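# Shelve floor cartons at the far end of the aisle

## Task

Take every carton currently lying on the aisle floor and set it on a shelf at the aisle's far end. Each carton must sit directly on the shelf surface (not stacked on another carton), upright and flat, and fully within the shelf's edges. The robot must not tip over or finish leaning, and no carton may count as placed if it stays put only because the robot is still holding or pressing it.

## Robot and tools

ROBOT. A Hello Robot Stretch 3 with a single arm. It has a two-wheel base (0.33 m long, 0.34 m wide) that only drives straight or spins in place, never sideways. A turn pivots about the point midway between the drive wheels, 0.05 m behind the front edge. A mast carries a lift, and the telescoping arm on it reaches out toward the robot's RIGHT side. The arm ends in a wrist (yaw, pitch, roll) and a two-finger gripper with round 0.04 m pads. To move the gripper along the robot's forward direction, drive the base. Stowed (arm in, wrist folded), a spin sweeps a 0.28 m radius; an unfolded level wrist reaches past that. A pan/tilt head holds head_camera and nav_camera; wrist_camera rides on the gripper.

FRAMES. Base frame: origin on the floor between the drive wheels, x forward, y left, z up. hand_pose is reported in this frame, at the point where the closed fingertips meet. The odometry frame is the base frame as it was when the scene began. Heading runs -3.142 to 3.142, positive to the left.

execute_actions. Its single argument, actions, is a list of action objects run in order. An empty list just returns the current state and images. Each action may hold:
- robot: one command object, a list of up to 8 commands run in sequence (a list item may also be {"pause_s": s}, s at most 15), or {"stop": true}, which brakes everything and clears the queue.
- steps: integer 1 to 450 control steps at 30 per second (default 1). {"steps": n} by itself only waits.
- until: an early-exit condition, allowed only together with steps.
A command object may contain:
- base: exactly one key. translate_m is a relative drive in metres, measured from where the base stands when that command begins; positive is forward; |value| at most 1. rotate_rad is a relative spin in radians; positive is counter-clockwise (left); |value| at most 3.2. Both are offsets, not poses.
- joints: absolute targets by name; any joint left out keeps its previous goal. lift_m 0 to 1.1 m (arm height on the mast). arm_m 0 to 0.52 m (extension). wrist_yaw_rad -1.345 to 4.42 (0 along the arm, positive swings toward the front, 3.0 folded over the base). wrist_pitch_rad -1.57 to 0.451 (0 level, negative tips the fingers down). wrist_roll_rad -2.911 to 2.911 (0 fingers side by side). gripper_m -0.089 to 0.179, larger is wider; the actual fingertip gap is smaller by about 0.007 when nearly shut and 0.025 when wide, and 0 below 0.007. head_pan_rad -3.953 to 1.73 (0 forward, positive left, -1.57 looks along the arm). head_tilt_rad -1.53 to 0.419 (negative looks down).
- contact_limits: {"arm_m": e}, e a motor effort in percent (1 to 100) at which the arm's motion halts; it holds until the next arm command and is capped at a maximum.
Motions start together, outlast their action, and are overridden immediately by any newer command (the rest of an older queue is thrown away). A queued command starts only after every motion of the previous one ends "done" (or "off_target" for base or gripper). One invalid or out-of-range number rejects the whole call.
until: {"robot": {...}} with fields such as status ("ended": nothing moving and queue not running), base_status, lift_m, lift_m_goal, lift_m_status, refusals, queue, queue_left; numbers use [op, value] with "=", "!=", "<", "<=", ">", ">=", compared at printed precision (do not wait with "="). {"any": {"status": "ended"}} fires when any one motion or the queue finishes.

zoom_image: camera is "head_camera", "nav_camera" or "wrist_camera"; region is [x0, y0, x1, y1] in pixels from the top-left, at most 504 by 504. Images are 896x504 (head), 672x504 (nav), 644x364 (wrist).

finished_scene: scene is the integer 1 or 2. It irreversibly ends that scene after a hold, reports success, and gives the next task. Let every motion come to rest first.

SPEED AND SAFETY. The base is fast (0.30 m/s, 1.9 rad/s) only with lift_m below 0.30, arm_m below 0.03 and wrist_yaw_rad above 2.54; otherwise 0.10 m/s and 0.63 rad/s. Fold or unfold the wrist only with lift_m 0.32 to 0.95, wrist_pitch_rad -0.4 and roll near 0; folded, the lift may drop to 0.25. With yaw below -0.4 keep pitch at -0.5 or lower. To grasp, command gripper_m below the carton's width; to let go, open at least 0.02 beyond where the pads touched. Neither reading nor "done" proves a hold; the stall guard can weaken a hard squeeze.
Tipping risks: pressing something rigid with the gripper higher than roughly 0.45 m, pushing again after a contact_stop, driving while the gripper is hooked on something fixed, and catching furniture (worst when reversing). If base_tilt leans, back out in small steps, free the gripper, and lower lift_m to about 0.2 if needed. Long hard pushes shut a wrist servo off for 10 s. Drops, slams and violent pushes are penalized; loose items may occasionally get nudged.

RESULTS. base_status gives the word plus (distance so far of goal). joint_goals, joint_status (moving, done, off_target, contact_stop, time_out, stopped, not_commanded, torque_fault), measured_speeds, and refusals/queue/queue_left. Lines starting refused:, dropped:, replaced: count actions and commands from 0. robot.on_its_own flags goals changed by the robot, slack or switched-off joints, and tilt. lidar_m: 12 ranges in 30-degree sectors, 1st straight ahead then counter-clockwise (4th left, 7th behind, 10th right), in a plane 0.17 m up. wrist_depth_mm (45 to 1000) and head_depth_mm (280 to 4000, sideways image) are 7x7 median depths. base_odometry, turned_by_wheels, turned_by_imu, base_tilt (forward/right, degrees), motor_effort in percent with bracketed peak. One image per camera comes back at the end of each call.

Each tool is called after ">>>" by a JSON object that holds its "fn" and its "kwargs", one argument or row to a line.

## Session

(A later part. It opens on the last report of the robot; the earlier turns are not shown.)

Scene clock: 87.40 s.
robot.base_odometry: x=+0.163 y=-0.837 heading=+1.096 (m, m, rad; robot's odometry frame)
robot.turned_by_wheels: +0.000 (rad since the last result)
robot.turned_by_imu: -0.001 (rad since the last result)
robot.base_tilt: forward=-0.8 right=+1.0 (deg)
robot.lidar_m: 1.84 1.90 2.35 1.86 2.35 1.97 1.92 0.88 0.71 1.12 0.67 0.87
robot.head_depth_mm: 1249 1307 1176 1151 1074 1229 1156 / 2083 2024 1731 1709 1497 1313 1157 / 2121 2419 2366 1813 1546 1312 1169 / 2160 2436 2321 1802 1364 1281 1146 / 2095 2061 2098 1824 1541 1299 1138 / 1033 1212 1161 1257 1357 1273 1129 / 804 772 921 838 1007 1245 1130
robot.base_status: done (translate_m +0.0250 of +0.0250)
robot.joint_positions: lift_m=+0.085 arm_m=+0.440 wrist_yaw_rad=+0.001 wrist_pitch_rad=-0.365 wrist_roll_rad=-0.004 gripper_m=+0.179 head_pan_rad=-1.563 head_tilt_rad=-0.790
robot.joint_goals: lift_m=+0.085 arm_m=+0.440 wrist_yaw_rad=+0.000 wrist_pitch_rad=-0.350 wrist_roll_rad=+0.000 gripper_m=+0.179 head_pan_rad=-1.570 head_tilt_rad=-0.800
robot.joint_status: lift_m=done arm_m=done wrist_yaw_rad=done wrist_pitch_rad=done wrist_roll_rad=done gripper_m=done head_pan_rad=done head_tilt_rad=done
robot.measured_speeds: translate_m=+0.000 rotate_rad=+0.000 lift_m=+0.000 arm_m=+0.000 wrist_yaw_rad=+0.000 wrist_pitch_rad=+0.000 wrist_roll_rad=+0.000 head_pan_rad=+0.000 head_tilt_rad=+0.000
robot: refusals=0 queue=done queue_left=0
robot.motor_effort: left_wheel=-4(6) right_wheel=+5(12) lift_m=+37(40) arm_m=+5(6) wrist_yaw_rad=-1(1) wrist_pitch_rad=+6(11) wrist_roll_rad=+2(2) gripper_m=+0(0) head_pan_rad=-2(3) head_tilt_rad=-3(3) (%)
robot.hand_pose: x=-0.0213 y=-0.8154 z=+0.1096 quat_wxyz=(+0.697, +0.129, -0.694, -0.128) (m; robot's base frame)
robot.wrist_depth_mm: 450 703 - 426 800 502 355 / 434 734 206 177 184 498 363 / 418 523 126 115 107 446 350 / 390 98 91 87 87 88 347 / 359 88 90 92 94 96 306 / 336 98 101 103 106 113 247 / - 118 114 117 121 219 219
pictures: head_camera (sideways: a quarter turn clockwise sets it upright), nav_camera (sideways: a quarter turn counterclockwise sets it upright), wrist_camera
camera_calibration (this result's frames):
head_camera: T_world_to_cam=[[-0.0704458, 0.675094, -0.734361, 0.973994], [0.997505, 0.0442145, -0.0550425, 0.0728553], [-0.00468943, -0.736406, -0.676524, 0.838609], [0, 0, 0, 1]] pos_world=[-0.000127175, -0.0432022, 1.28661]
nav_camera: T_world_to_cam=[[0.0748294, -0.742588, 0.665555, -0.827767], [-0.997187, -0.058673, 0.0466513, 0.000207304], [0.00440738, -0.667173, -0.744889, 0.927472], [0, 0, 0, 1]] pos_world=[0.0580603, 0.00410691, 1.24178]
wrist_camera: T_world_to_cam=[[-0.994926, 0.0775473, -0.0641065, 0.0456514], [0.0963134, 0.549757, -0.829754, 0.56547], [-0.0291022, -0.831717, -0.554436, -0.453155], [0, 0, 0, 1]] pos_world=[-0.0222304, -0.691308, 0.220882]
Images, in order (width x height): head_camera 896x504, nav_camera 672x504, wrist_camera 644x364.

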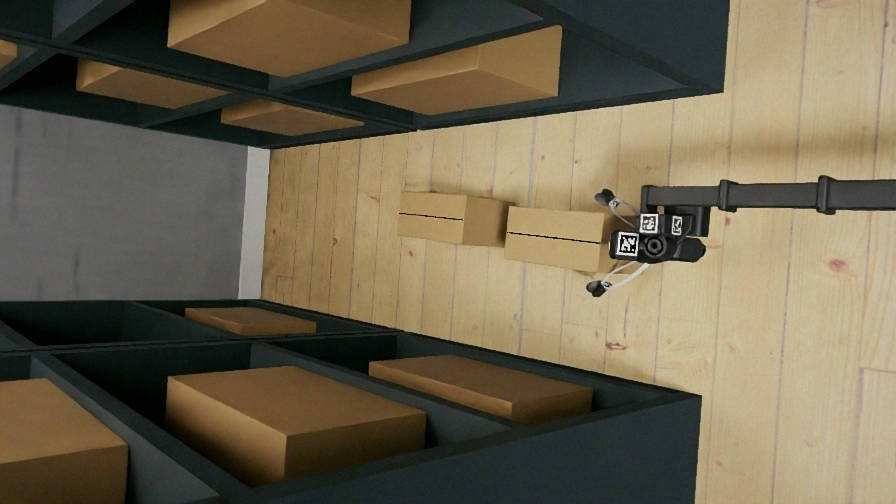

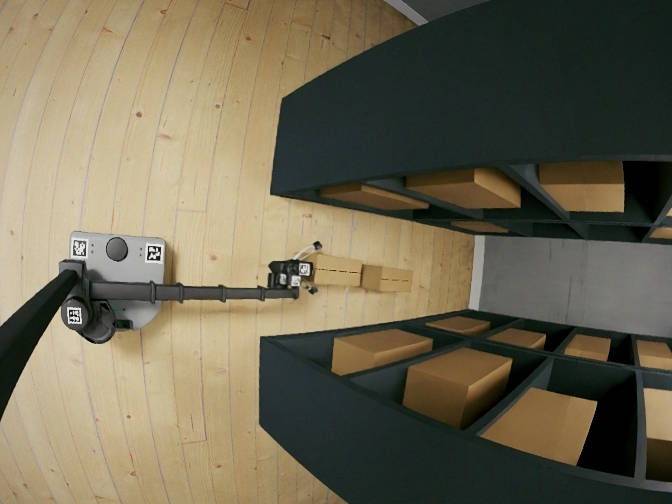

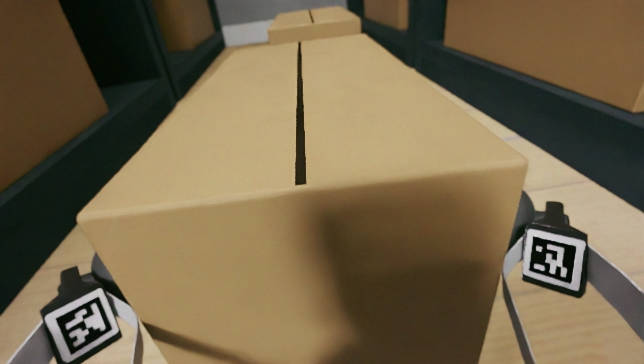

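>>> {"fn": "execute_actions", "kwargs": {
  "actions": [
    {"robot":[{"joints":{"gripper_m":0.03}},{"pause_s":1},{"joints":{"lift_m":0.3}},{"joints":{"arm_m":0.0}}],"steps":450,"until":{"robot":{"status":"ended"}}},
    {"steps":5}
  ]
}}

Scene clock: 99.83 s.
robot.base_odometry: x=+0.163 y=-0.837 heading=+1.096 (m, m, rad; robot's odometry frame)
robot.turned_by_wheels: +0.000 (rad since the last result)
robot.turned_by_imu: -0.001 (rad since the last result)
robot.base_tilt: forward=-0.7 right=+0.9 (deg)
robot.lidar_m: 1.83 1.91 2.36 1.86 2.36 1.97 1.92 0.88 0.71 0.42 0.67 0.87
robot.head_depth_mm: 1244 1317 1176 1154 1077 1223 1159 / 2064 2045 1734 1698 1497 1300 1154 / 2117 2435 2339 1800 1544 1270 1130 / 2108 2447 2340 1793 1538 974 867 / 2067 2076 2080 1833 1518 1303 1120 / 1028 1208 1164 1263 1351 1269 1137 / 805 771 922 837 1009 1239 1129
robot.base_status: done (translate_m +0.0250 of +0.0250)
robot.joint_positions: lift_m=+0.300 arm_m=+0.000 wrist_yaw_rad=+0.002 wrist_pitch_rad=-0.377 wrist_roll_rad=+0.002 gripper_m=+0.087 head_pan_rad=-1.563 head_tilt_rad=-0.790
robot.joint_goals: lift_m=+0.300 arm_m=+0.000 wrist_yaw_rad=+0.000 wrist_pitch_rad=-0.350 wrist_roll_rad=+0.000 gripper_m=+0.086 head_pan_rad=-1.570 head_tilt_rad=-0.800
robot.joint_status: lift_m=done arm_m=done wrist_yaw_rad=done wrist_pitch_rad=done wrist_roll_rad=done gripper_m=done head_pan_rad=done head_tilt_rad=done
robot.measured_speeds: translate_m=+0.000 rotate_rad=+0.000 lift_m=+0.000 arm_m=+0.000 wrist_yaw_rad=+0.000 wrist_pitch_rad=+0.000 wrist_roll_rad=+0.000 head_pan_rad=+0.000 head_tilt_rad=+0.000
robot: refusals=0 queue=done queue_left=0
robot.on_its_own: gripper_m is held at +0.086, not at your +0.030, by its stall guard, which is still easing
robot.motor_effort: left_wheel=-3(4) right_wheel=+5(6) lift_m=+39(40) arm_m=-5(6) wrist_yaw_rad=-2(3) wrist_pitch_rad=+12(12) wrist_roll_rad=-1(2) gripper_m=-20(100) head_pan_rad=-3(2) head_tilt_rad=-3(3) (%)
robot.hand_pose: x=-0.0212 y=-0.3747 z=+0.3219 quat_wxyz=(+0.694, +0.133, -0.695, -0.132) (m; robot's base frame)
robot.wrist_depth_mm: - - - - 874 702 371 / 543 696 - - 932 758 400 / 398 647 - 966 808 758 441 / 393 596 123 118 114 544 487 / 425 450 127 121 116 - 540 / 467 134 131 125 119 494 496 / 509 486 134 128 122 441 429
pictures: head_camera (sideways: a quarter turn clockwise sets it upright), nav_camera (sideways: a quarter turn counterclockwise sets it upright), wrist_camera
camera_calibration (this result's frames):
head_camera: T_world_to_cam=[[-0.0704459, 0.675094, -0.73436, 0.973993], [0.997505, 0.0442148, -0.0550425, 0.0728553], [-0.00468926, -0.736405, -0.676524, 0.838609], [0, 0, 0, 1]] pos_world=[-0.000127165, -0.0432022, 1.28661]
nav_camera: T_world_to_cam=[[0.0748295, -0.742589, 0.665555, -0.827766], [-0.997187, -0.0586732, 0.0466513, 0.000207351], [0.00440754, -0.667173, -0.74489, 0.927472], [0, 0, 0, 1]] pos_world=[0.0580603, 0.00410696, 1.24178]
wrist_camera: T_world_to_cam=[[-0.99441, 0.0799696, -0.0689512, 0.0277045], [0.102025, 0.559439, -0.822569, 0.500727], [-0.0272065, -0.825005, -0.56447, 0.0368053], [0, 0, 0, 1]] pos_world=[-0.0225359, -0.251977, 0.434568]
Images, in order (width x height): head_camera 896x504, nav_camera 672x504, wrist_camera 644x364.

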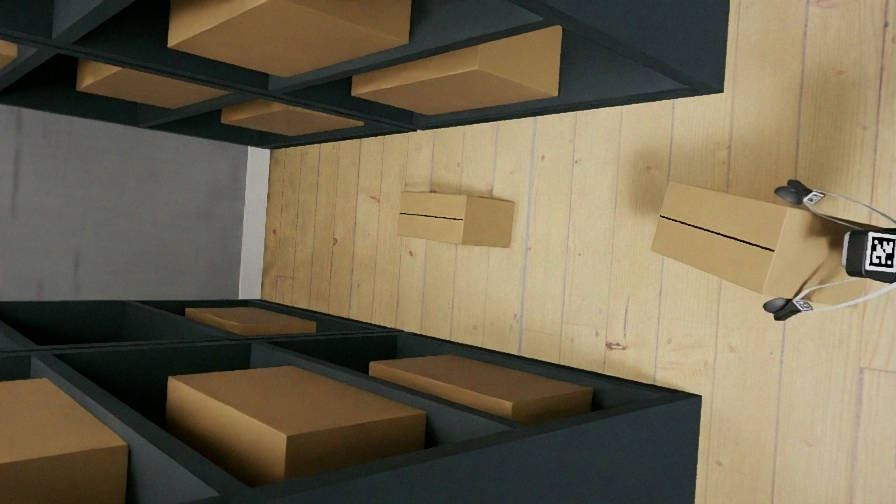

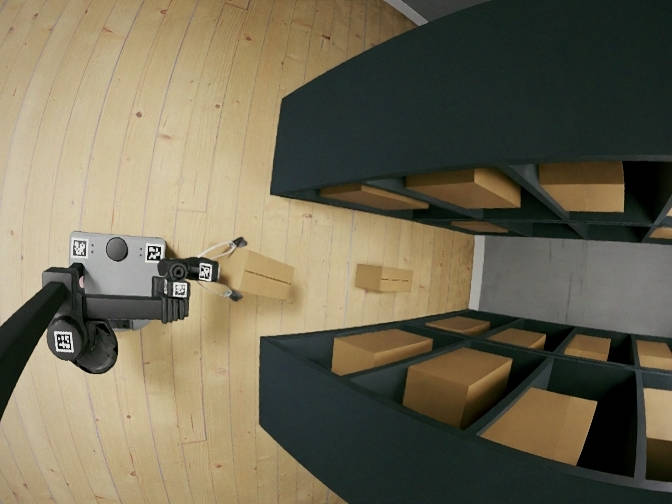

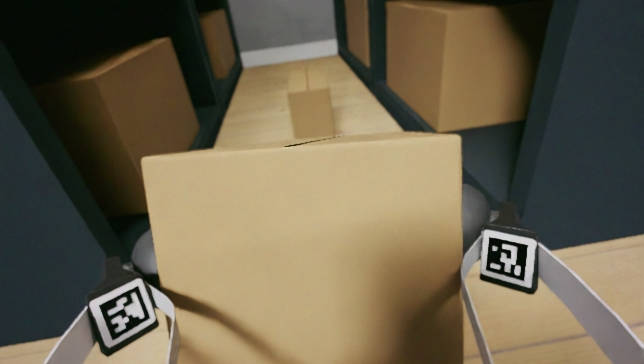

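>>> {"fn": "execute_actions", "kwargs": {
  "actions": [
    {"robot":[{"base":{"rotate_rad":1.3},"joints":{"arm_m":0.1}},{"joints":{"lift_m":0.085,"arm_m":0.16}},{"joints":{"gripper_m":0.179}},{"joints":{"arm_m":0.0,"lift_m":0.3}}],"steps":450,"until":{"robot":{"status":"ended"}}},
    {"steps":5}
  ]
}}

Scene clock: 115.83 s.
robot.base_odometry: x=+0.163 y=-0.837 heading=+2.396 (m, m, rad; robot's odometry frame)
robot.turned_by_wheels: +1.300 (rad since the last result)
robot.turned_by_imu: +1.295 (rad since the last result)
robot.base_tilt: forward=-0.9 right=+1.0 (deg)
robot.lidar_m: 1.86 1.97 2.21 1.92 1.92 0.72 0.71 0.67 0.71 0.50 1.84 2.12
robot.head_depth_mm: 1723 1984 2241 1887 1245 1279 1160 / 1687 1954 2179 1876 1558 1328 1155 / 1668 1878 2157 1863 1545 1307 1150 / 1628 1849 2112 1856 1537 1151 1159 / 1591 1809 2082 1830 1527 1302 1140 / 1555 1762 2020 1816 1526 1295 1134 / 1518 1720 1983 1791 1514 1295 1129
robot.base_status: done (rotate_rad +1.2998 of +1.3000)
robot.joint_positions: lift_m=+0.300 arm_m=+0.000 wrist_yaw_rad=+0.000 wrist_pitch_rad=-0.365 wrist_roll_rad=+0.002 gripper_m=+0.179 head_pan_rad=-1.563 head_tilt_rad=-0.790
robot.joint_goals: lift_m=+0.300 arm_m=+0.000 wrist_yaw_rad=+0.000 wrist_pitch_rad=-0.350 wrist_roll_rad=+0.000 gripper_m=+0.179 head_pan_rad=-1.570 head_tilt_rad=-0.800
robot.joint_status: lift_m=done arm_m=done wrist_yaw_rad=done wrist_pitch_rad=done wrist_roll_rad=done gripper_m=done head_pan_rad=done head_tilt_rad=done
robot.measured_speeds: translate_m=+0.000 rotate_rad=+0.000 lift_m=+0.000 arm_m=+0.000 wrist_yaw_rad=+0.000 wrist_pitch_rad=+0.000 wrist_roll_rad=+0.000 head_pan_rad=+0.000 head_tilt_rad=+0.000
robot: refusals=0 queue=done queue_left=0
robot.motor_effort: left_wheel=-4(9) right_wheel=+6(12) lift_m=+38(39) arm_m=-5(6) wrist_yaw_rad=+0(2) wrist_pitch_rad=+6(12) wrist_roll_rad=-1(1) gripper_m=+1(100) head_pan_rad=-3(3) head_tilt_rad=-3(3) (%)
robot.hand_pose: x=-0.0214 y=-0.3761 z=+0.3247 quat_wxyz=(+0.695, +0.128, -0.696, -0.129) (m; robot's base frame)
robot.wrist_depth_mm: - - - - - 570 445 / - - - - - 606 463 / - - - - - 629 479 / - 981 915 509 813 691 501 / 790 761 705 400 646 625 508 / 667 608 576 364 534 510 484 / - 503 494 414 457 448 429
pictures: head_camera (sideways: a quarter turn clockwise sets it upright), nav_camera (sideways: a quarter turn counterclockwise sets it upright), wrist_camera
camera_calibration (this result's frames):
head_camera: T_world_to_cam=[[-0.0704224, 0.675097, -0.73436, 0.973993], [0.997506, 0.04418, -0.0550424, 0.0728552], [-0.00471498, -0.736405, -0.676525, 0.83861], [0, 0, 0, 1]] pos_world=[-0.000128674, -0.043202, 1.28661]
nav_camera: T_world_to_cam=[[0.0748036, -0.742592, 0.665554, -0.827765], [-0.997189, -0.0586384, 0.0466512, 0.000207415], [0.00438423, -0.667172, -0.74489, 0.927473], [0, 0, 0, 1]] pos_world=[0.0580604, 0.00410519, 1.24178]
wrist_camera: T_world_to_cam=[[-0.994314, 0.080317, -0.0699239, 0.0281858], [0.102691, 0.549344, -0.829262, 0.502235], [-0.0281915, -0.831727, -0.554468, 0.031442], [0, 0, 0, 1]] pos_world=[-0.022663, -0.252012, 0.435889]
Images, in order (width x height): head_camera 896x504, nav_camera 672x504, wrist_camera 644x364.

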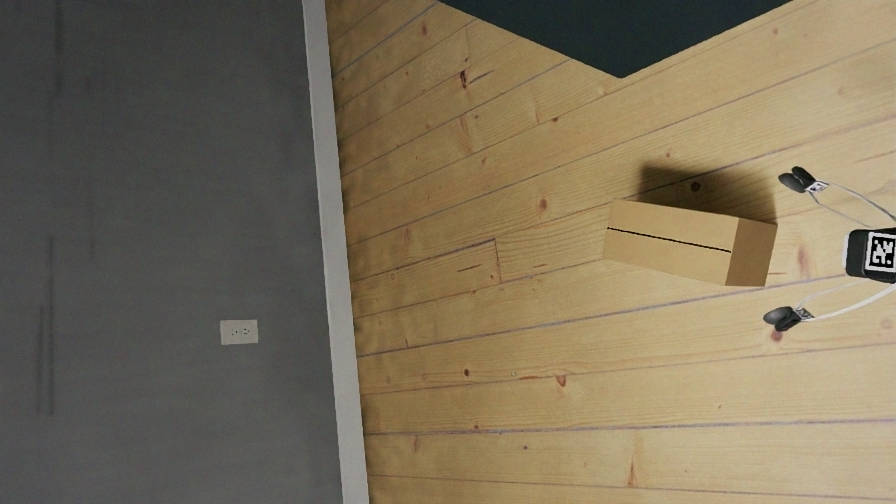

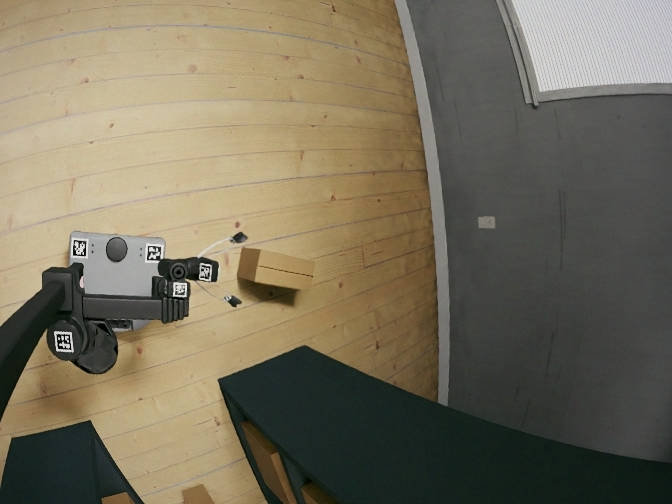

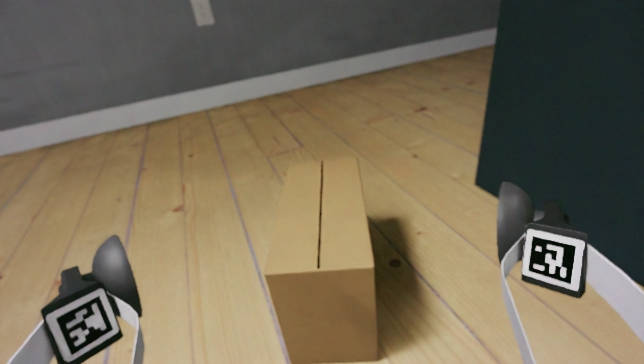

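>>> {"fn": "execute_actions", "kwargs": {
  "actions": [
    {"robot":[{"base":{"rotate_rad":-2.871},"joints":{"lift_m":0.35,"wrist_yaw_rad":2.4,"wrist_pitch_rad":-0.4}},{"base":{"translate_m":0.45}},{"base":{"rotate_rad":1.571}},{"joints":{"wrist_pitch_rad":-0.95,"wrist_yaw_rad":0}},{"base":{"translate_m":-0.13},"joints":{"arm_m":0.42}}],"steps":450,"until":{"robot":{"status":"ended"}}},
    {"steps":200,"until":{"robot":{"status":"ended"}}},
    {"steps":5}
  ]
}}

Scene clock: 144.17 s.
robot.base_odometry: x=+0.504 y=-1.158 heading=+1.096 (m, m, rad; robot's odometry frame)
robot.turned_by_wheels: -1.300 (rad since the last result)
robot.turned_by_imu: -1.299 (rad since the last result)
robot.base_tilt: forward=-0.8 right=+1.0 (deg)
robot.lidar_m: 0.63 0.64 2.78 2.33 2.35 1.85 0.66 0.27 0.57 0.69 0.60 0.43
robot.head_depth_mm: 877 794 836 752 788 781 680 / 1336 1217 1115 1071 962 1055 1065 / 1753 1957 2165 1807 1541 1289 1146 / 1755 1991 2211 1847 1379 1313 1147 / 1768 1999 2222 1843 1489 1305 1137 / 1729 1838 1806 1763 1528 1297 1132 / 1184 1102 1204 1369 1299 1245 1126
robot.base_status: done (translate_m -0.1300 of -0.1300)
robot.joint_positions: lift_m=+0.350 arm_m=+0.420 wrist_yaw_rad=+0.001 wrist_pitch_rad=-0.956 wrist_roll_rad=+0.002 gripper_m=+0.179 head_pan_rad=-1.563 head_tilt_rad=-0.790
robot.joint_goals: lift_m=+0.350 arm_m=+0.420 wrist_yaw_rad=+0.000 wrist_pitch_rad=-0.950 wrist_roll_rad=+0.000 gripper_m=+0.179 head_pan_rad=-1.570 head_tilt_rad=-0.800
robot.joint_status: lift_m=done arm_m=done wrist_yaw_rad=done wrist_pitch_rad=done wrist_roll_rad=done gripper_m=done head_pan_rad=done head_tilt_rad=done
robot.measured_speeds: translate_m=+0.000 rotate_rad=+0.000 lift_m=+0.000 arm_m=+0.000 wrist_yaw_rad=+0.000 wrist_pitch_rad=+0.000 wrist_roll_rad=+0.000 head_pan_rad=+0.000 head_tilt_rad=+0.000
robot: refusals=0 queue=done queue_left=0
robot.motor_effort: left_wheel=-4(8) right_wheel=+6(11) lift_m=+37(39) arm_m=+5(6) wrist_yaw_rad=-1(2) wrist_pitch_rad=+2(5) wrist_roll_rad=-1(1) gripper_m=+2(2) head_pan_rad=-3(3) head_tilt_rad=-3(3) (%)
robot.hand_pose: x=-0.0214 y=-0.6926 z=+0.2653 quat_wxyz=(+0.627, +0.326, -0.628, -0.326) (m; robot's base frame)
robot.wrist_depth_mm: 604 617 617 610 485 297 211 / 568 551 330 560 495 309 217 / 527 514 303 510 493 327 224 / 489 291 279 470 457 357 229 / 458 266 261 442 438 374 226 / 433 248 249 408 413 365 249 / - 395 394 389 384 362 257
pictures: head_camera (sideways: a quarter turn clockwise sets it upright), nav_camera (sideways: a quarter turn counterclockwise sets it upright), wrist_camera
camera_calibration (this result's frames):
head_camera: T_world_to_cam=[[-0.0704133, 0.675098, -0.73436, 0.973992], [0.997507, 0.0441665, -0.0550424, 0.0728552], [-0.0047249, -0.736405, -0.676525, 0.83861], [0, 0, 0, 1]] pos_world=[-0.000129256, -0.0432019, 1.28661]
nav_camera: T_world_to_cam=[[0.0747936, -0.742593, 0.665554, -0.827765], [-0.997189, -0.058625, 0.0466512, 0.000207424], [0.00437524, -0.667173, -0.74489, 0.927473], [0, 0, 0, 1]] pos_world=[0.0580605, 0.0041045, 1.24178]
wrist_camera: T_world_to_cam=[[-0.994392, 0.104969, -0.0128673, 0.0514023], [0.101914, 0.918669, -0.381656, 0.76388], [-0.0282414, -0.380827, -0.924215, 0.145646], [0, 0, 0, 1]] pos_world=[-0.0226231, -0.651682, 0.42681]
Images, in order (width x height): head_camera 896x504, nav_camera 672x504, wrist_camera 644x364.

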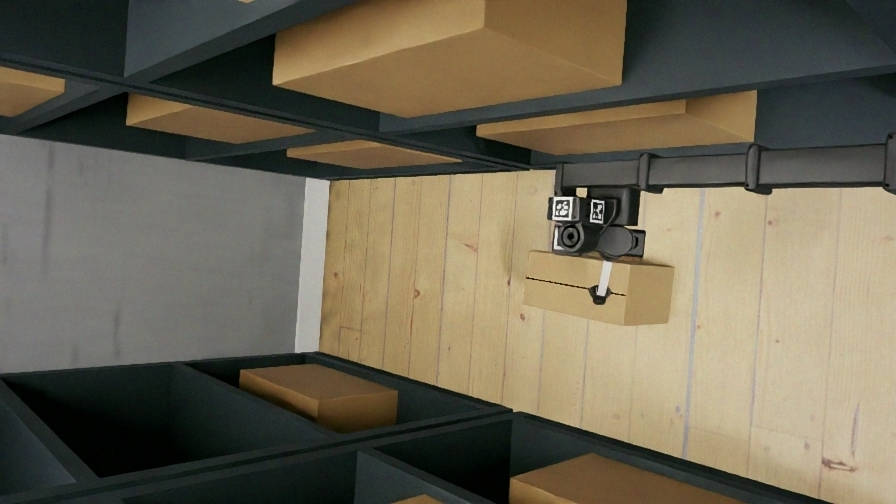

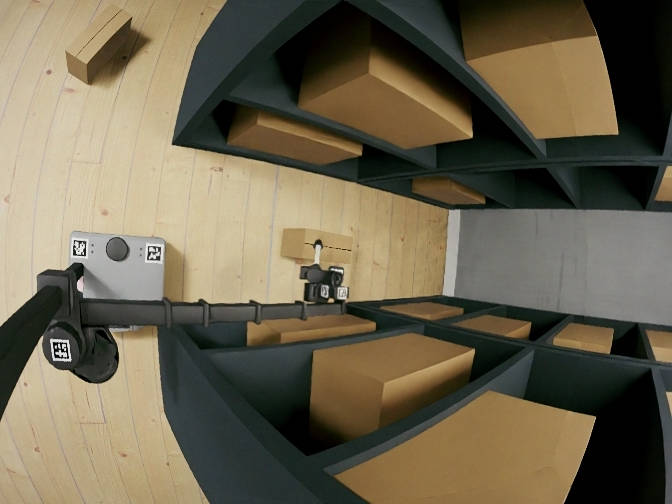

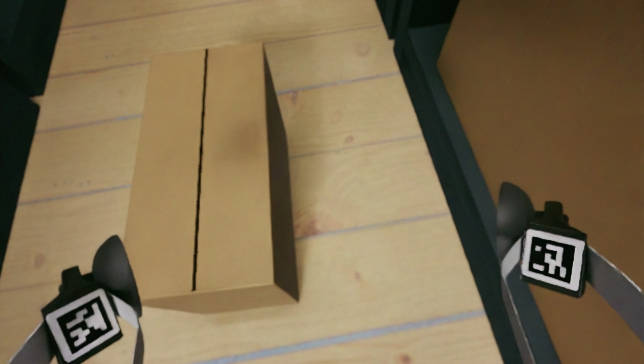

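>>> {"fn": "execute_actions", "kwargs": {
  "actions": [
    {"robot":[{"base":{"translate_m":0.085},"joints":{"arm_m":0.52}},{"joints":{"lift_m":0.185}}],"steps":450,"until":{"robot":{"status":"ended"}}},
    {"steps":5}
  ]
}}

Scene clock: 150.27 s.
robot.base_odometry: x=+0.543 y=-1.083 heading=+1.096 (m, m, rad; robot's odometry frame)
robot.turned_by_wheels: +0.001 (rad since the last result)
robot.turned_by_imu: +0.000 (rad since the last result)
robot.base_tilt: forward=-0.9 right=+0.9 (deg)
robot.lidar_m: 0.63 0.56 2.67 2.31 2.66 1.94 0.66 0.34 0.61 0.69 0.50 0.36
robot.head_depth_mm: 1120 1024 1058 965 913 1014 1092 / 1699 1814 1559 1415 1382 1247 1128 / 1752 1963 2174 1857 1593 1327 1159 / 1749 1981 2197 1840 1409 1285 1147 / 1749 1948 2176 1830 1529 1311 1140 / 1364 1700 1335 1478 1460 1268 1135 / 889 1016 1106 973 1077 1065 1064
robot.base_status: done (translate_m +0.0850 of +0.0850)
robot.joint_positions: lift_m=+0.209 arm_m=+0.517 wrist_yaw_rad=+0.012 wrist_pitch_rad=-0.932 wrist_roll_rad=+0.012 gripper_m=+0.179 head_pan_rad=-1.563 head_tilt_rad=-0.791
robot.joint_goals: lift_m=+0.208 arm_m=+0.520 wrist_yaw_rad=+0.000 wrist_pitch_rad=-0.950 wrist_roll_rad=+0.000 gripper_m=+0.179 head_pan_rad=-1.570 head_tilt_rad=-0.800
robot.joint_status: lift_m=contact_stop arm_m=done wrist_yaw_rad=done wrist_pitch_rad=done wrist_roll_rad=done gripper_m=done head_pan_rad=done head_tilt_rad=done
robot.measured_speeds: translate_m=+0.000 rotate_rad=+0.002 lift_m=+0.003 arm_m=+0.000 wrist_yaw_rad=+0.000 wrist_pitch_rad=+0.000 wrist_roll_rad=+0.000 head_pan_rad=+0.000 head_tilt_rad=+0.000
robot: refusals=0 queue=dropped queue_left=0
robot.on_its_own: lift_m is slack since a contact_stop, until your next command for it (your +0.185 is given up)
robot.motor_effort: left_wheel=+6(8) right_wheel=-15(19) lift_m=+30(39) arm_m=+5(5) wrist_yaw_rad=-11(14) wrist_pitch_rad=-9(13) wrist_roll_rad=-6(8) gripper_m=+0(1) head_pan_rad=-2(3) head_tilt_rad=-3(3) (%)
robot.hand_pose: x=-0.0201 y=-0.7957 z=+0.1272 quat_wxyz=(+0.630, +0.320, -0.633, -0.316) (m; robot's base frame)
robot.wrist_depth_mm: 445 443 168 164 397 399 301 / 408 402 151 148 149 368 292 / 376 367 139 136 135 341 302 / 344 332 128 126 123 318 302 / 316 307 119 116 115 116 289 / 301 113 110 109 107 108 267 / - 106 103 102 100 100 252
pictures: head_camera (sideways: a quarter turn clockwise sets it upright), nav_camera (sideways: a quarter turn counterclockwise sets it upright), wrist_camera
camera_calibration (this result's frames):
head_camera: T_world_to_cam=[[-0.0702145, 0.676037, -0.733515, 0.97289], [0.99752, 0.0439317, -0.0549967, 0.0727956], [-0.00495524, -0.735557, -0.677444, 0.839808], [0, 0, 0, 1]] pos_world=[-0.000142544, -0.0431809, 1.28656]
nav_camera: T_world_to_cam=[[0.0745737, -0.743446, 0.664625, -0.826553], [-0.997207, -0.0583798, 0.0465875, 0.000290583], [0.00416535, -0.666243, -0.745723, 0.928558], [0, 0, 0, 1]] pos_world=[0.0580612, 0.00416378, 1.24178]
wrist_camera: T_world_to_cam=[[-0.994536, 0.102229, -0.0211317, 0.0606553], [0.102036, 0.909238, -0.403578, 0.801028], [-0.0220435, -0.403529, -0.914701, -0.040302], [0, 0, 0, 1]] pos_world=[-0.0222981, -0.750789, 0.287695]
Images, in order (width x height): head_camera 896x504, nav_camera 672x504, wrist_camera 644x364.

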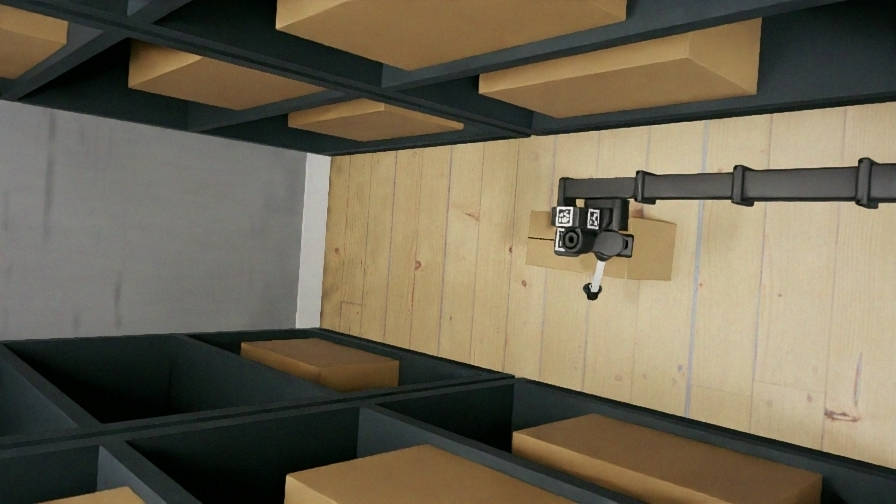

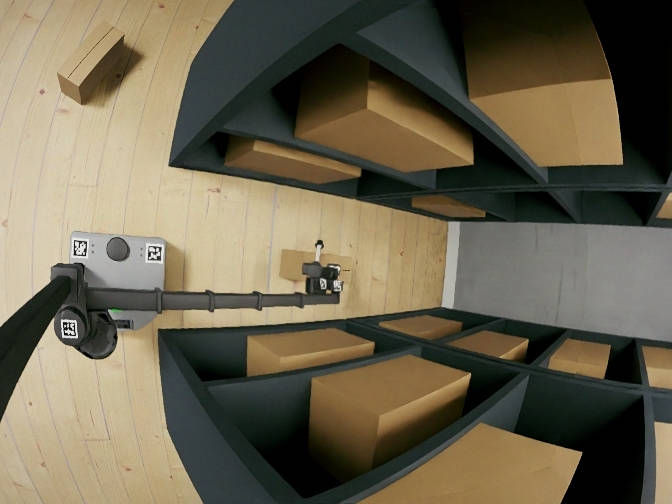

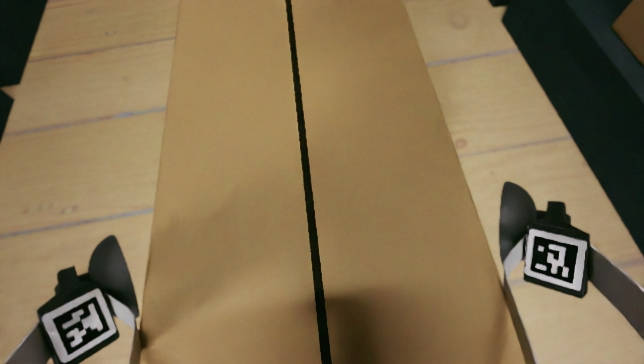

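>>> {"fn": "execute_actions", "kwargs": {
  "actions": [
    {"robot":[{"joints":{"gripper_m":0.03}},{"pause_s":1},{"joints":{"lift_m":0.45}},{"joints":{"arm_m":0.0}},{"base":{"rotate_rad":-1.571},"joints":{"wrist_yaw_rad":1.57}},{"base":{"translate_m":-0.6}}],"steps":450,"until":{"robot":{"status":"ended"}}},
    {"steps":300,"until":{"robot":{"status":"ended"}}},
    {"steps":5}
  ]
}}

Scene clock: 181.43 s.
robot.base_odometry: x=+0.009 y=-0.808 heading=-0.475 (m, m, rad; robot's odometry frame)
robot.turned_by_wheels: -1.571 (rad since the last result)
robot.turned_by_imu: -1.568 (rad since the last result)
robot.base_tilt: forward=-0.8 right=+1.0 (deg)
robot.lidar_m: 1.19 0.83 0.60 1.88 1.95 1.73 1.73 1.82 1.93 1.87 1.94 0.83
robot.head_depth_mm: 1573 1789 2072 1883 1569 1338 1157 / 1609 1805 2081 1882 1555 1329 1152 / 1606 1828 2093 1860 1544 1320 1151 / 1622 1846 2097 1830 1535 1315 1161 / 1623 1844 2079 1829 1529 1303 1141 / 1626 1871 2089 1822 1506 1301 1140 / 1636 1862 2100 1812 1514 1292 1132
robot.base_status: done (translate_m -0.6000 of -0.6000)
robot.joint_positions: lift_m=+0.450 arm_m=+0.000 wrist_yaw_rad=+1.567 wrist_pitch_rad=-0.965 wrist_roll_rad=+0.004 gripper_m=+0.122 head_pan_rad=-1.564 head_tilt_rad=-0.792
robot.joint_goals: lift_m=+0.450 arm_m=+0.000 wrist_yaw_rad=+1.570 wrist_pitch_rad=-0.950 wrist_roll_rad=+0.000 gripper_m=+0.121 head_pan_rad=-1.570 head_tilt_rad=-0.800
robot.joint_status: lift_m=done arm_m=done wrist_yaw_rad=done wrist_pitch_rad=done wrist_roll_rad=done gripper_m=off_target head_pan_rad=done head_tilt_rad=done
robot.measured_speeds: translate_m=+0.000 rotate_rad=+0.000 lift_m=+0.000 arm_m=+0.000 wrist_yaw_rad=+0.000 wrist_pitch_rad=+0.000 wrist_roll_rad=+0.000 head_pan_rad=+0.000 head_tilt_rad=+0.000
robot: refusals=0 queue=done queue_left=0
robot.on_its_own: gripper_m is held at +0.121, not at your +0.030, by its stall guard, which is not easing now
robot.motor_effort: left_wheel=+3(6) right_wheel=-4(14) lift_m=+39(41) arm_m=-5(6) wrist_yaw_rad=+3(12) wrist_pitch_rad=+7(18) wrist_roll_rad=-2(17) gripper_m=-25(100) head_pan_rad=-2(3) head_tilt_rad=-2(3) (%)
robot.hand_pose: x=+0.1047 y=-0.1460 z=+0.3642 quat_wxyz=(+0.675, +0.675, -0.213, +0.208) (m; robot's base frame)
robot.wrist_depth_mm: 739 770 751 751 737 725 702 / 716 698 691 217 668 666 654 / 652 646 194 180 599 617 601 / 609 596 161 152 148 566 564 / 566 559 139 132 126 - 528 / 525 126 122 117 112 488 491 / 500 115 109 105 101 460 466
pictures: head_camera (sideways: a quarter turn clockwise sets it upright), nav_camera (sideways: a quarter turn counterclockwise sets it upright), wrist_camera
camera_calibration (this result's frames):
head_camera: T_world_to_cam=[[-0.0701633, 0.676461, -0.733129, 0.972387], [0.997523, 0.0438829, -0.0549758, 0.0727683], [-0.00501715, -0.73517, -0.677864, 0.840354], [0, 0, 0, 1]] pos_world=[-0.000146077, -0.0431716, 1.28653]
nav_camera: T_world_to_cam=[[0.0745167, -0.743832, 0.6642, -0.826], [-0.997211, -0.0583262, 0.0465583, 0.000328586], [0.00410872, -0.665817, -0.746103, 0.929053], [0, 0, 0, 1]] pos_world=[0.0580612, 0.00419391, 1.24178]
wrist_camera: T_world_to_cam=[[-0.111576, -0.993672, -0.0129023, -0.132078], [-0.921134, 0.108285, -0.373879, 0.272609], [0.37291, -0.029831, -0.927388, 0.459149], [0, 0, 0, 1]] pos_world=[0.065151, -0.147065, 0.526028]
Images, in order (width x height): head_camera 896x504, nav_camera 672x504, wrist_camera 644x364.

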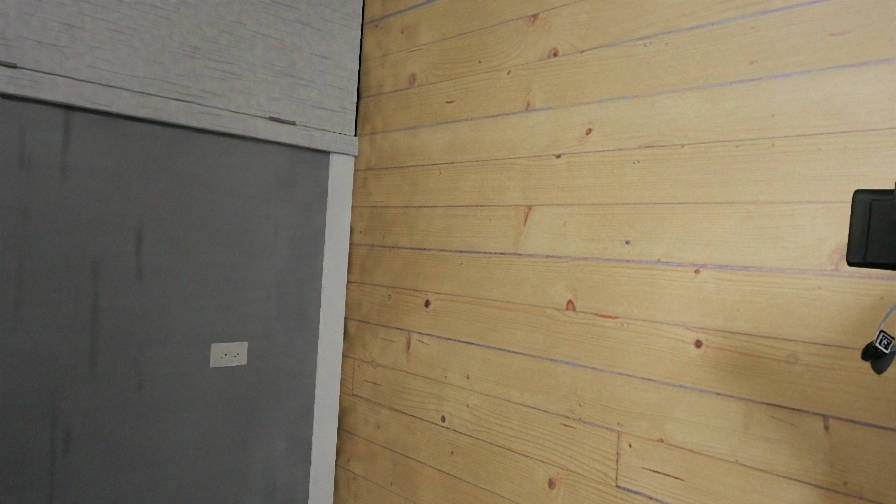

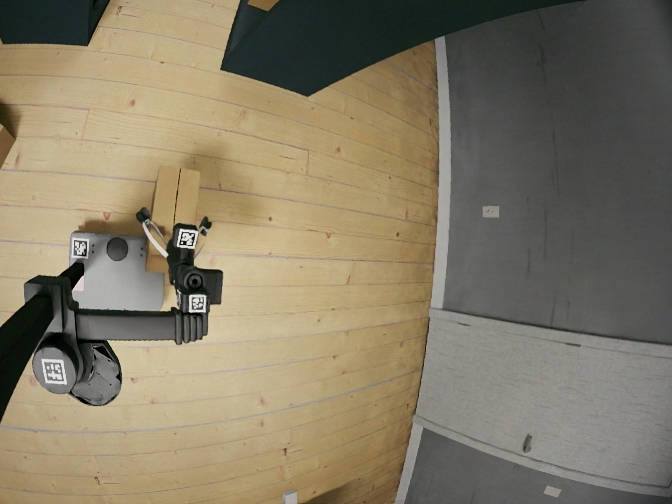

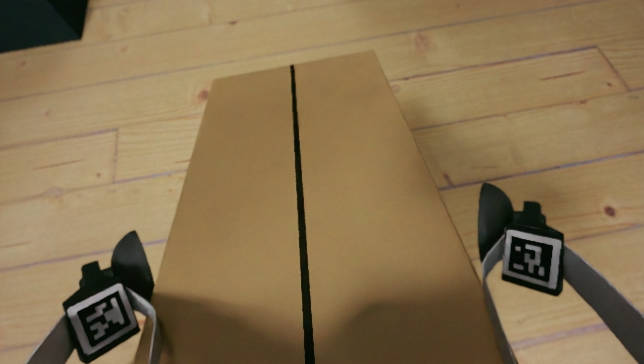

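>>> {"fn": "execute_actions", "kwargs": {
  "actions": [
    {"robot":[{"base":{"rotate_rad":3.1416}},{"base":{"translate_m":-1.0}}],"steps":450,"until":{"robot":{"status":"ended"}}},
    {"steps":300,"until":{"robot":{"status":"ended"}}},
    {"steps":5}
  ]
}}

Scene clock: 201.13 s.
robot.base_odometry: x=+0.899 y=-1.266 heading=+2.666 (m, m, rad; robot's odometry frame)
robot.turned_by_wheels: +3.141 (rad since the last result)
robot.turned_by_imu: +3.135 (rad since the last result)
robot.base_tilt: forward=-0.9 right=+1.0 (deg)
robot.lidar_m: 2.70 2.62 0.36 0.46 0.37 0.46 1.24 0.46 0.33 0.32 0.36 0.81
robot.head_depth_mm: 301 287 318 377 559 597 863 / 429 394 364 391 556 605 863 / 627 686 539 427 553 615 872 / 631 684 534 424 590 684 866 / 633 680 529 421 872 766 1057 / 628 671 524 419 828 758 1026 / 503 523 502 416 595 662 1105
robot.base_status: done (translate_m -1.0000 of -1.0000)
robot.joint_positions: lift_m=+0.450 arm_m=+0.000 wrist_yaw_rad=+1.567 wrist_pitch_rad=-0.965 wrist_roll_rad=+0.004 gripper_m=+0.122 head_pan_rad=-1.564 head_tilt_rad=-0.792
robot.joint_goals: lift_m=+0.450 arm_m=+0.000 wrist_yaw_rad=+1.570 wrist_pitch_rad=-0.950 wrist_roll_rad=+0.000 gripper_m=+0.121 head_pan_rad=-1.570 head_tilt_rad=-0.800
robot.joint_status: lift_m=done arm_m=done wrist_yaw_rad=done wrist_pitch_rad=done wrist_roll_rad=done gripper_m=off_target head_pan_rad=done head_tilt_rad=done
robot.measured_speeds: translate_m=+0.000 rotate_rad=+0.000 lift_m=+0.000 arm_m=+0.000 wrist_yaw_rad=+0.000 wrist_pitch_rad=+0.000 wrist_roll_rad=+0.000 head_pan_rad=+0.000 head_tilt_rad=+0.000
robot: refusals=0 queue=done queue_left=0
robot.on_its_own: gripper_m is held at +0.121, not at your +0.030, by its stall guard, which is not easing now
robot.motor_effort: left_wheel=-4(9) right_wheel=+6(11) lift_m=+38(39) arm_m=-6(5) wrist_yaw_rad=+2(2) wrist_pitch_rad=+6(6) wrist_roll_rad=-2(2) gripper_m=-24(24) head_pan_rad=-2(3) head_tilt_rad=-3(3) (%)
robot.hand_pose: x=+0.1047 y=-0.1460 z=+0.3642 quat_wxyz=(+0.675, +0.675, -0.213, +0.208) (m; robot's base frame)
robot.wrist_depth_mm: 771 774 755 754 725 660 189 / 718 703 686 218 671 245 237 / 664 647 194 179 339 295 318 / 606 597 161 152 148 403 467 / 567 559 139 132 126 - 449 / 519 127 122 117 112 420 419 / 487 115 109 105 101 278 248
pictures: head_camera (sideways: a quarter turn clockwise sets it upright), nav_camera (sideways: a quarter turn counterclockwise sets it upright), wrist_camera
camera_calibration (this result's frames):
head_camera: T_world_to_cam=[[-0.0701631, 0.676461, -0.733129, 0.972386], [0.997523, 0.0438827, -0.0549758, 0.0727683], [-0.00501733, -0.73517, -0.677864, 0.840354], [0, 0, 0, 1]] pos_world=[-0.000146088, -0.0431716, 1.28653]
nav_camera: T_world_to_cam=[[0.0745166, -0.743832, 0.6642, -0.825999], [-0.997211, -0.058326, 0.0465583, 0.000328602], [0.00410856, -0.665817, -0.746104, 0.929053], [0, 0, 0, 1]] pos_world=[0.0580612, 0.00419391, 1.24178]
wrist_camera: T_world_to_cam=[[-0.111383, -0.993694, -0.0128844, -0.132104], [-0.921155, 0.1081, -0.373881, 0.272584], [0.372916, -0.0297753, -0.927387, 0.459157], [0, 0, 0, 1]] pos_world=[0.0651513, -0.147066, 0.526028]
Images, in order (width x height): head_camera 896x504, nav_camera 672x504, wrist_camera 644x364.

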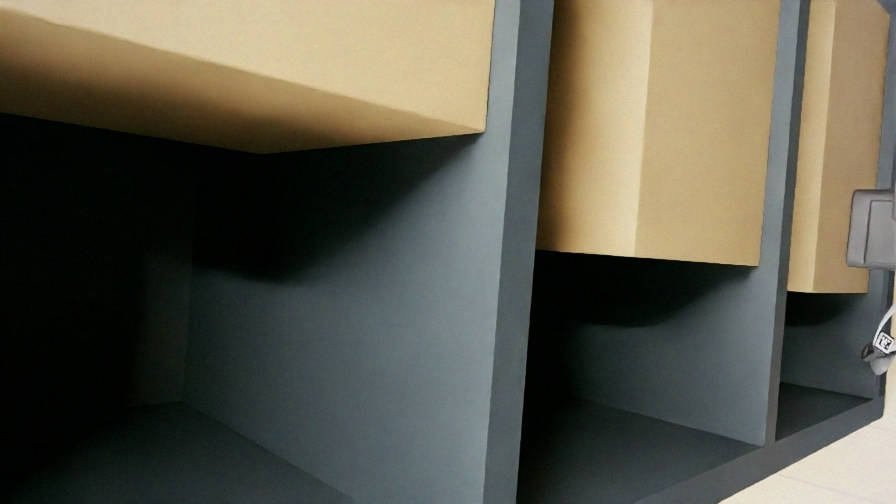

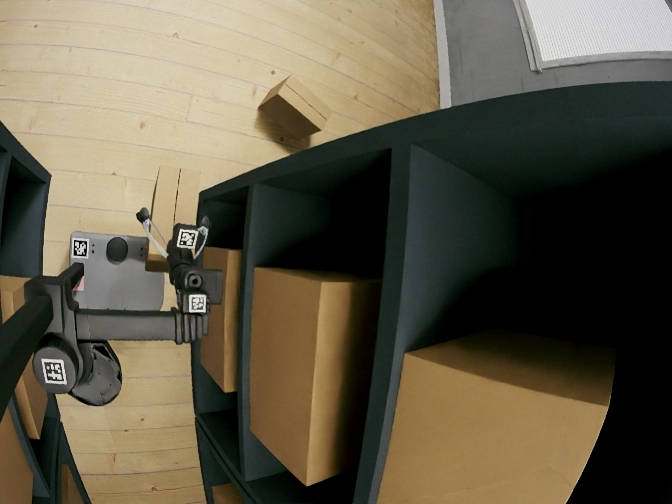

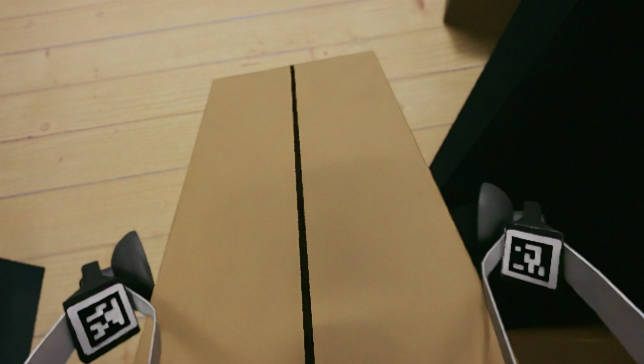

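>>> {"fn": "execute_actions", "kwargs": {
  "actions": [
    {"robot":[{"base":{"translate_m":-1.0},"joints":{"lift_m":0.79,"head_tilt_rad":-1.0}}],"steps":450,"until":{"robot":{"status":"ended"}}},
    {"steps":5}
  ]
}}

Scene clock: 216.63 s.
robot.base_odometry: x=+1.788 y=-1.723 heading=+2.666 (m, m, rad; robot's odometry frame)
robot.turned_by_wheels: +0.000 (rad since the last result)
robot.turned_by_imu: +0.002 (rad since the last result)
robot.base_tilt: forward=-0.9 right=+1.0 (deg)
robot.lidar_m: 1.24 0.45 0.34 0.33 0.34 0.64 0.62 0.45 0.33 0.32 0.40 0.42
robot.head_depth_mm: 609 490 411 885 833 - - / 603 486 409 878 845 1169 1124 / 599 483 406 892 - 1167 1136 / 594 481 404 886 803 - 511 / 588 476 402 889 799 - 1055 / 583 474 399 898 802 498 479 / 578 470 402 765 772 526 1060
robot.base_status: done (translate_m -1.0000 of -1.0000)
robot.joint_positions: lift_m=+0.790 arm_m=+0.000 wrist_yaw_rad=+1.567 wrist_pitch_rad=-0.965 wrist_roll_rad=+0.004 gripper_m=+0.122 head_pan_rad=-1.564 head_tilt_rad=-0.987
robot.joint_goals: lift_m=+0.790 arm_m=+0.000 wrist_yaw_rad=+1.570 wrist_pitch_rad=-0.950 wrist_roll_rad=+0.000 gripper_m=+0.121 head_pan_rad=-1.570 head_tilt_rad=-1.000
robot.joint_status: lift_m=done arm_m=done wrist_yaw_rad=done wrist_pitch_rad=done wrist_roll_rad=done gripper_m=off_target head_pan_rad=done head_tilt_rad=done
robot.measured_speeds: translate_m=+0.000 rotate_rad=+0.000 lift_m=+0.000 arm_m=+0.000 wrist_yaw_rad=+0.000 wrist_pitch_rad=+0.000 wrist_roll_rad=+0.000 head_pan_rad=+0.000 head_tilt_rad=+0.000
robot: refusals=0 queue=done queue_left=0
robot.on_its_own: gripper_m is held at +0.121, not at your +0.030, by its stall guard, which is not easing now
robot.motor_effort: left_wheel=-4(8) right_wheel=+6(6) lift_m=+39(41) arm_m=-5(5) wrist_yaw_rad=+2(3) wrist_pitch_rad=+6(6) wrist_roll_rad=-2(2) gripper_m=-24(26) head_pan_rad=-2(2) head_tilt_rad=-4(16) (%)
robot.hand_pose: x=+0.1047 y=-0.1460 z=+0.7042 quat_wxyz=(+0.675, +0.675, -0.213, +0.208) (m; robot's base frame)
robot.wrist_depth_mm: 776 - - - 447 270 284 / 717 - - 218 374 329 357 / 663 965 194 179 362 384 384 / 652 903 161 152 148 362 358 / 584 848 139 132 126 - 335 / 747 126 122 117 112 309 313 / 747 115 109 105 101 291 294
pictures: head_camera (sideways: a quarter turn clockwise sets it upright), nav_camera (sideways: a quarter turn counterclockwise sets it upright), wrist_camera
camera_calibration (this result's frames):
head_camera: T_world_to_cam=[[-0.0711021, 0.805804, -0.587899, 0.783151], [0.997451, 0.0538483, -0.0468273, 0.0621473], [-0.00607623, -0.58973, -0.807578, 1.00904], [0, 0, 0, 1]] pos_world=[-0.000173967, -0.039349, 1.27821]
nav_camera: T_world_to_cam=[[0.0753489, -0.858525, 0.507206, -0.621466], [-0.997153, -0.0663846, 0.0357677, 0.0143869], [0.00296314, -0.508457, -0.861082, 1.07854], [0, 0, 0, 1]] pos_world=[0.0579768, 0.0158043, 1.24341]
wrist_camera: T_world_to_cam=[[-0.111383, -0.993694, -0.0128844, -0.127722], [-0.921155, 0.1081, -0.373881, 0.399701], [0.372916, -0.0297754, -0.927387, 0.774462], [0, 0, 0, 1]] pos_world=[0.0651513, -0.147064, 0.866022]
Images, in order (width x height): head_camera 896x504, nav_camera 672x504, wrist_camera 644x364.

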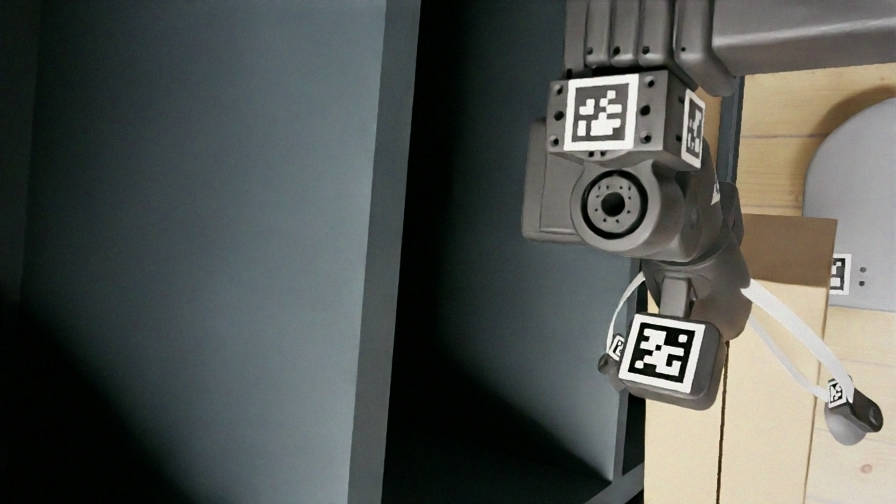

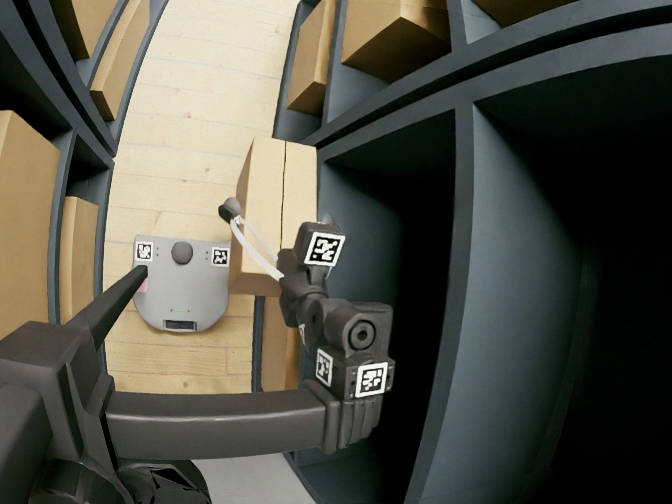

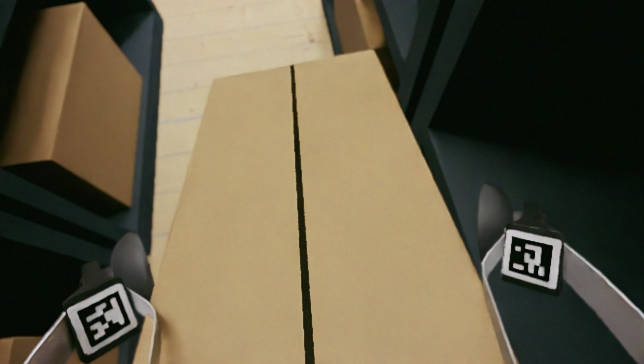

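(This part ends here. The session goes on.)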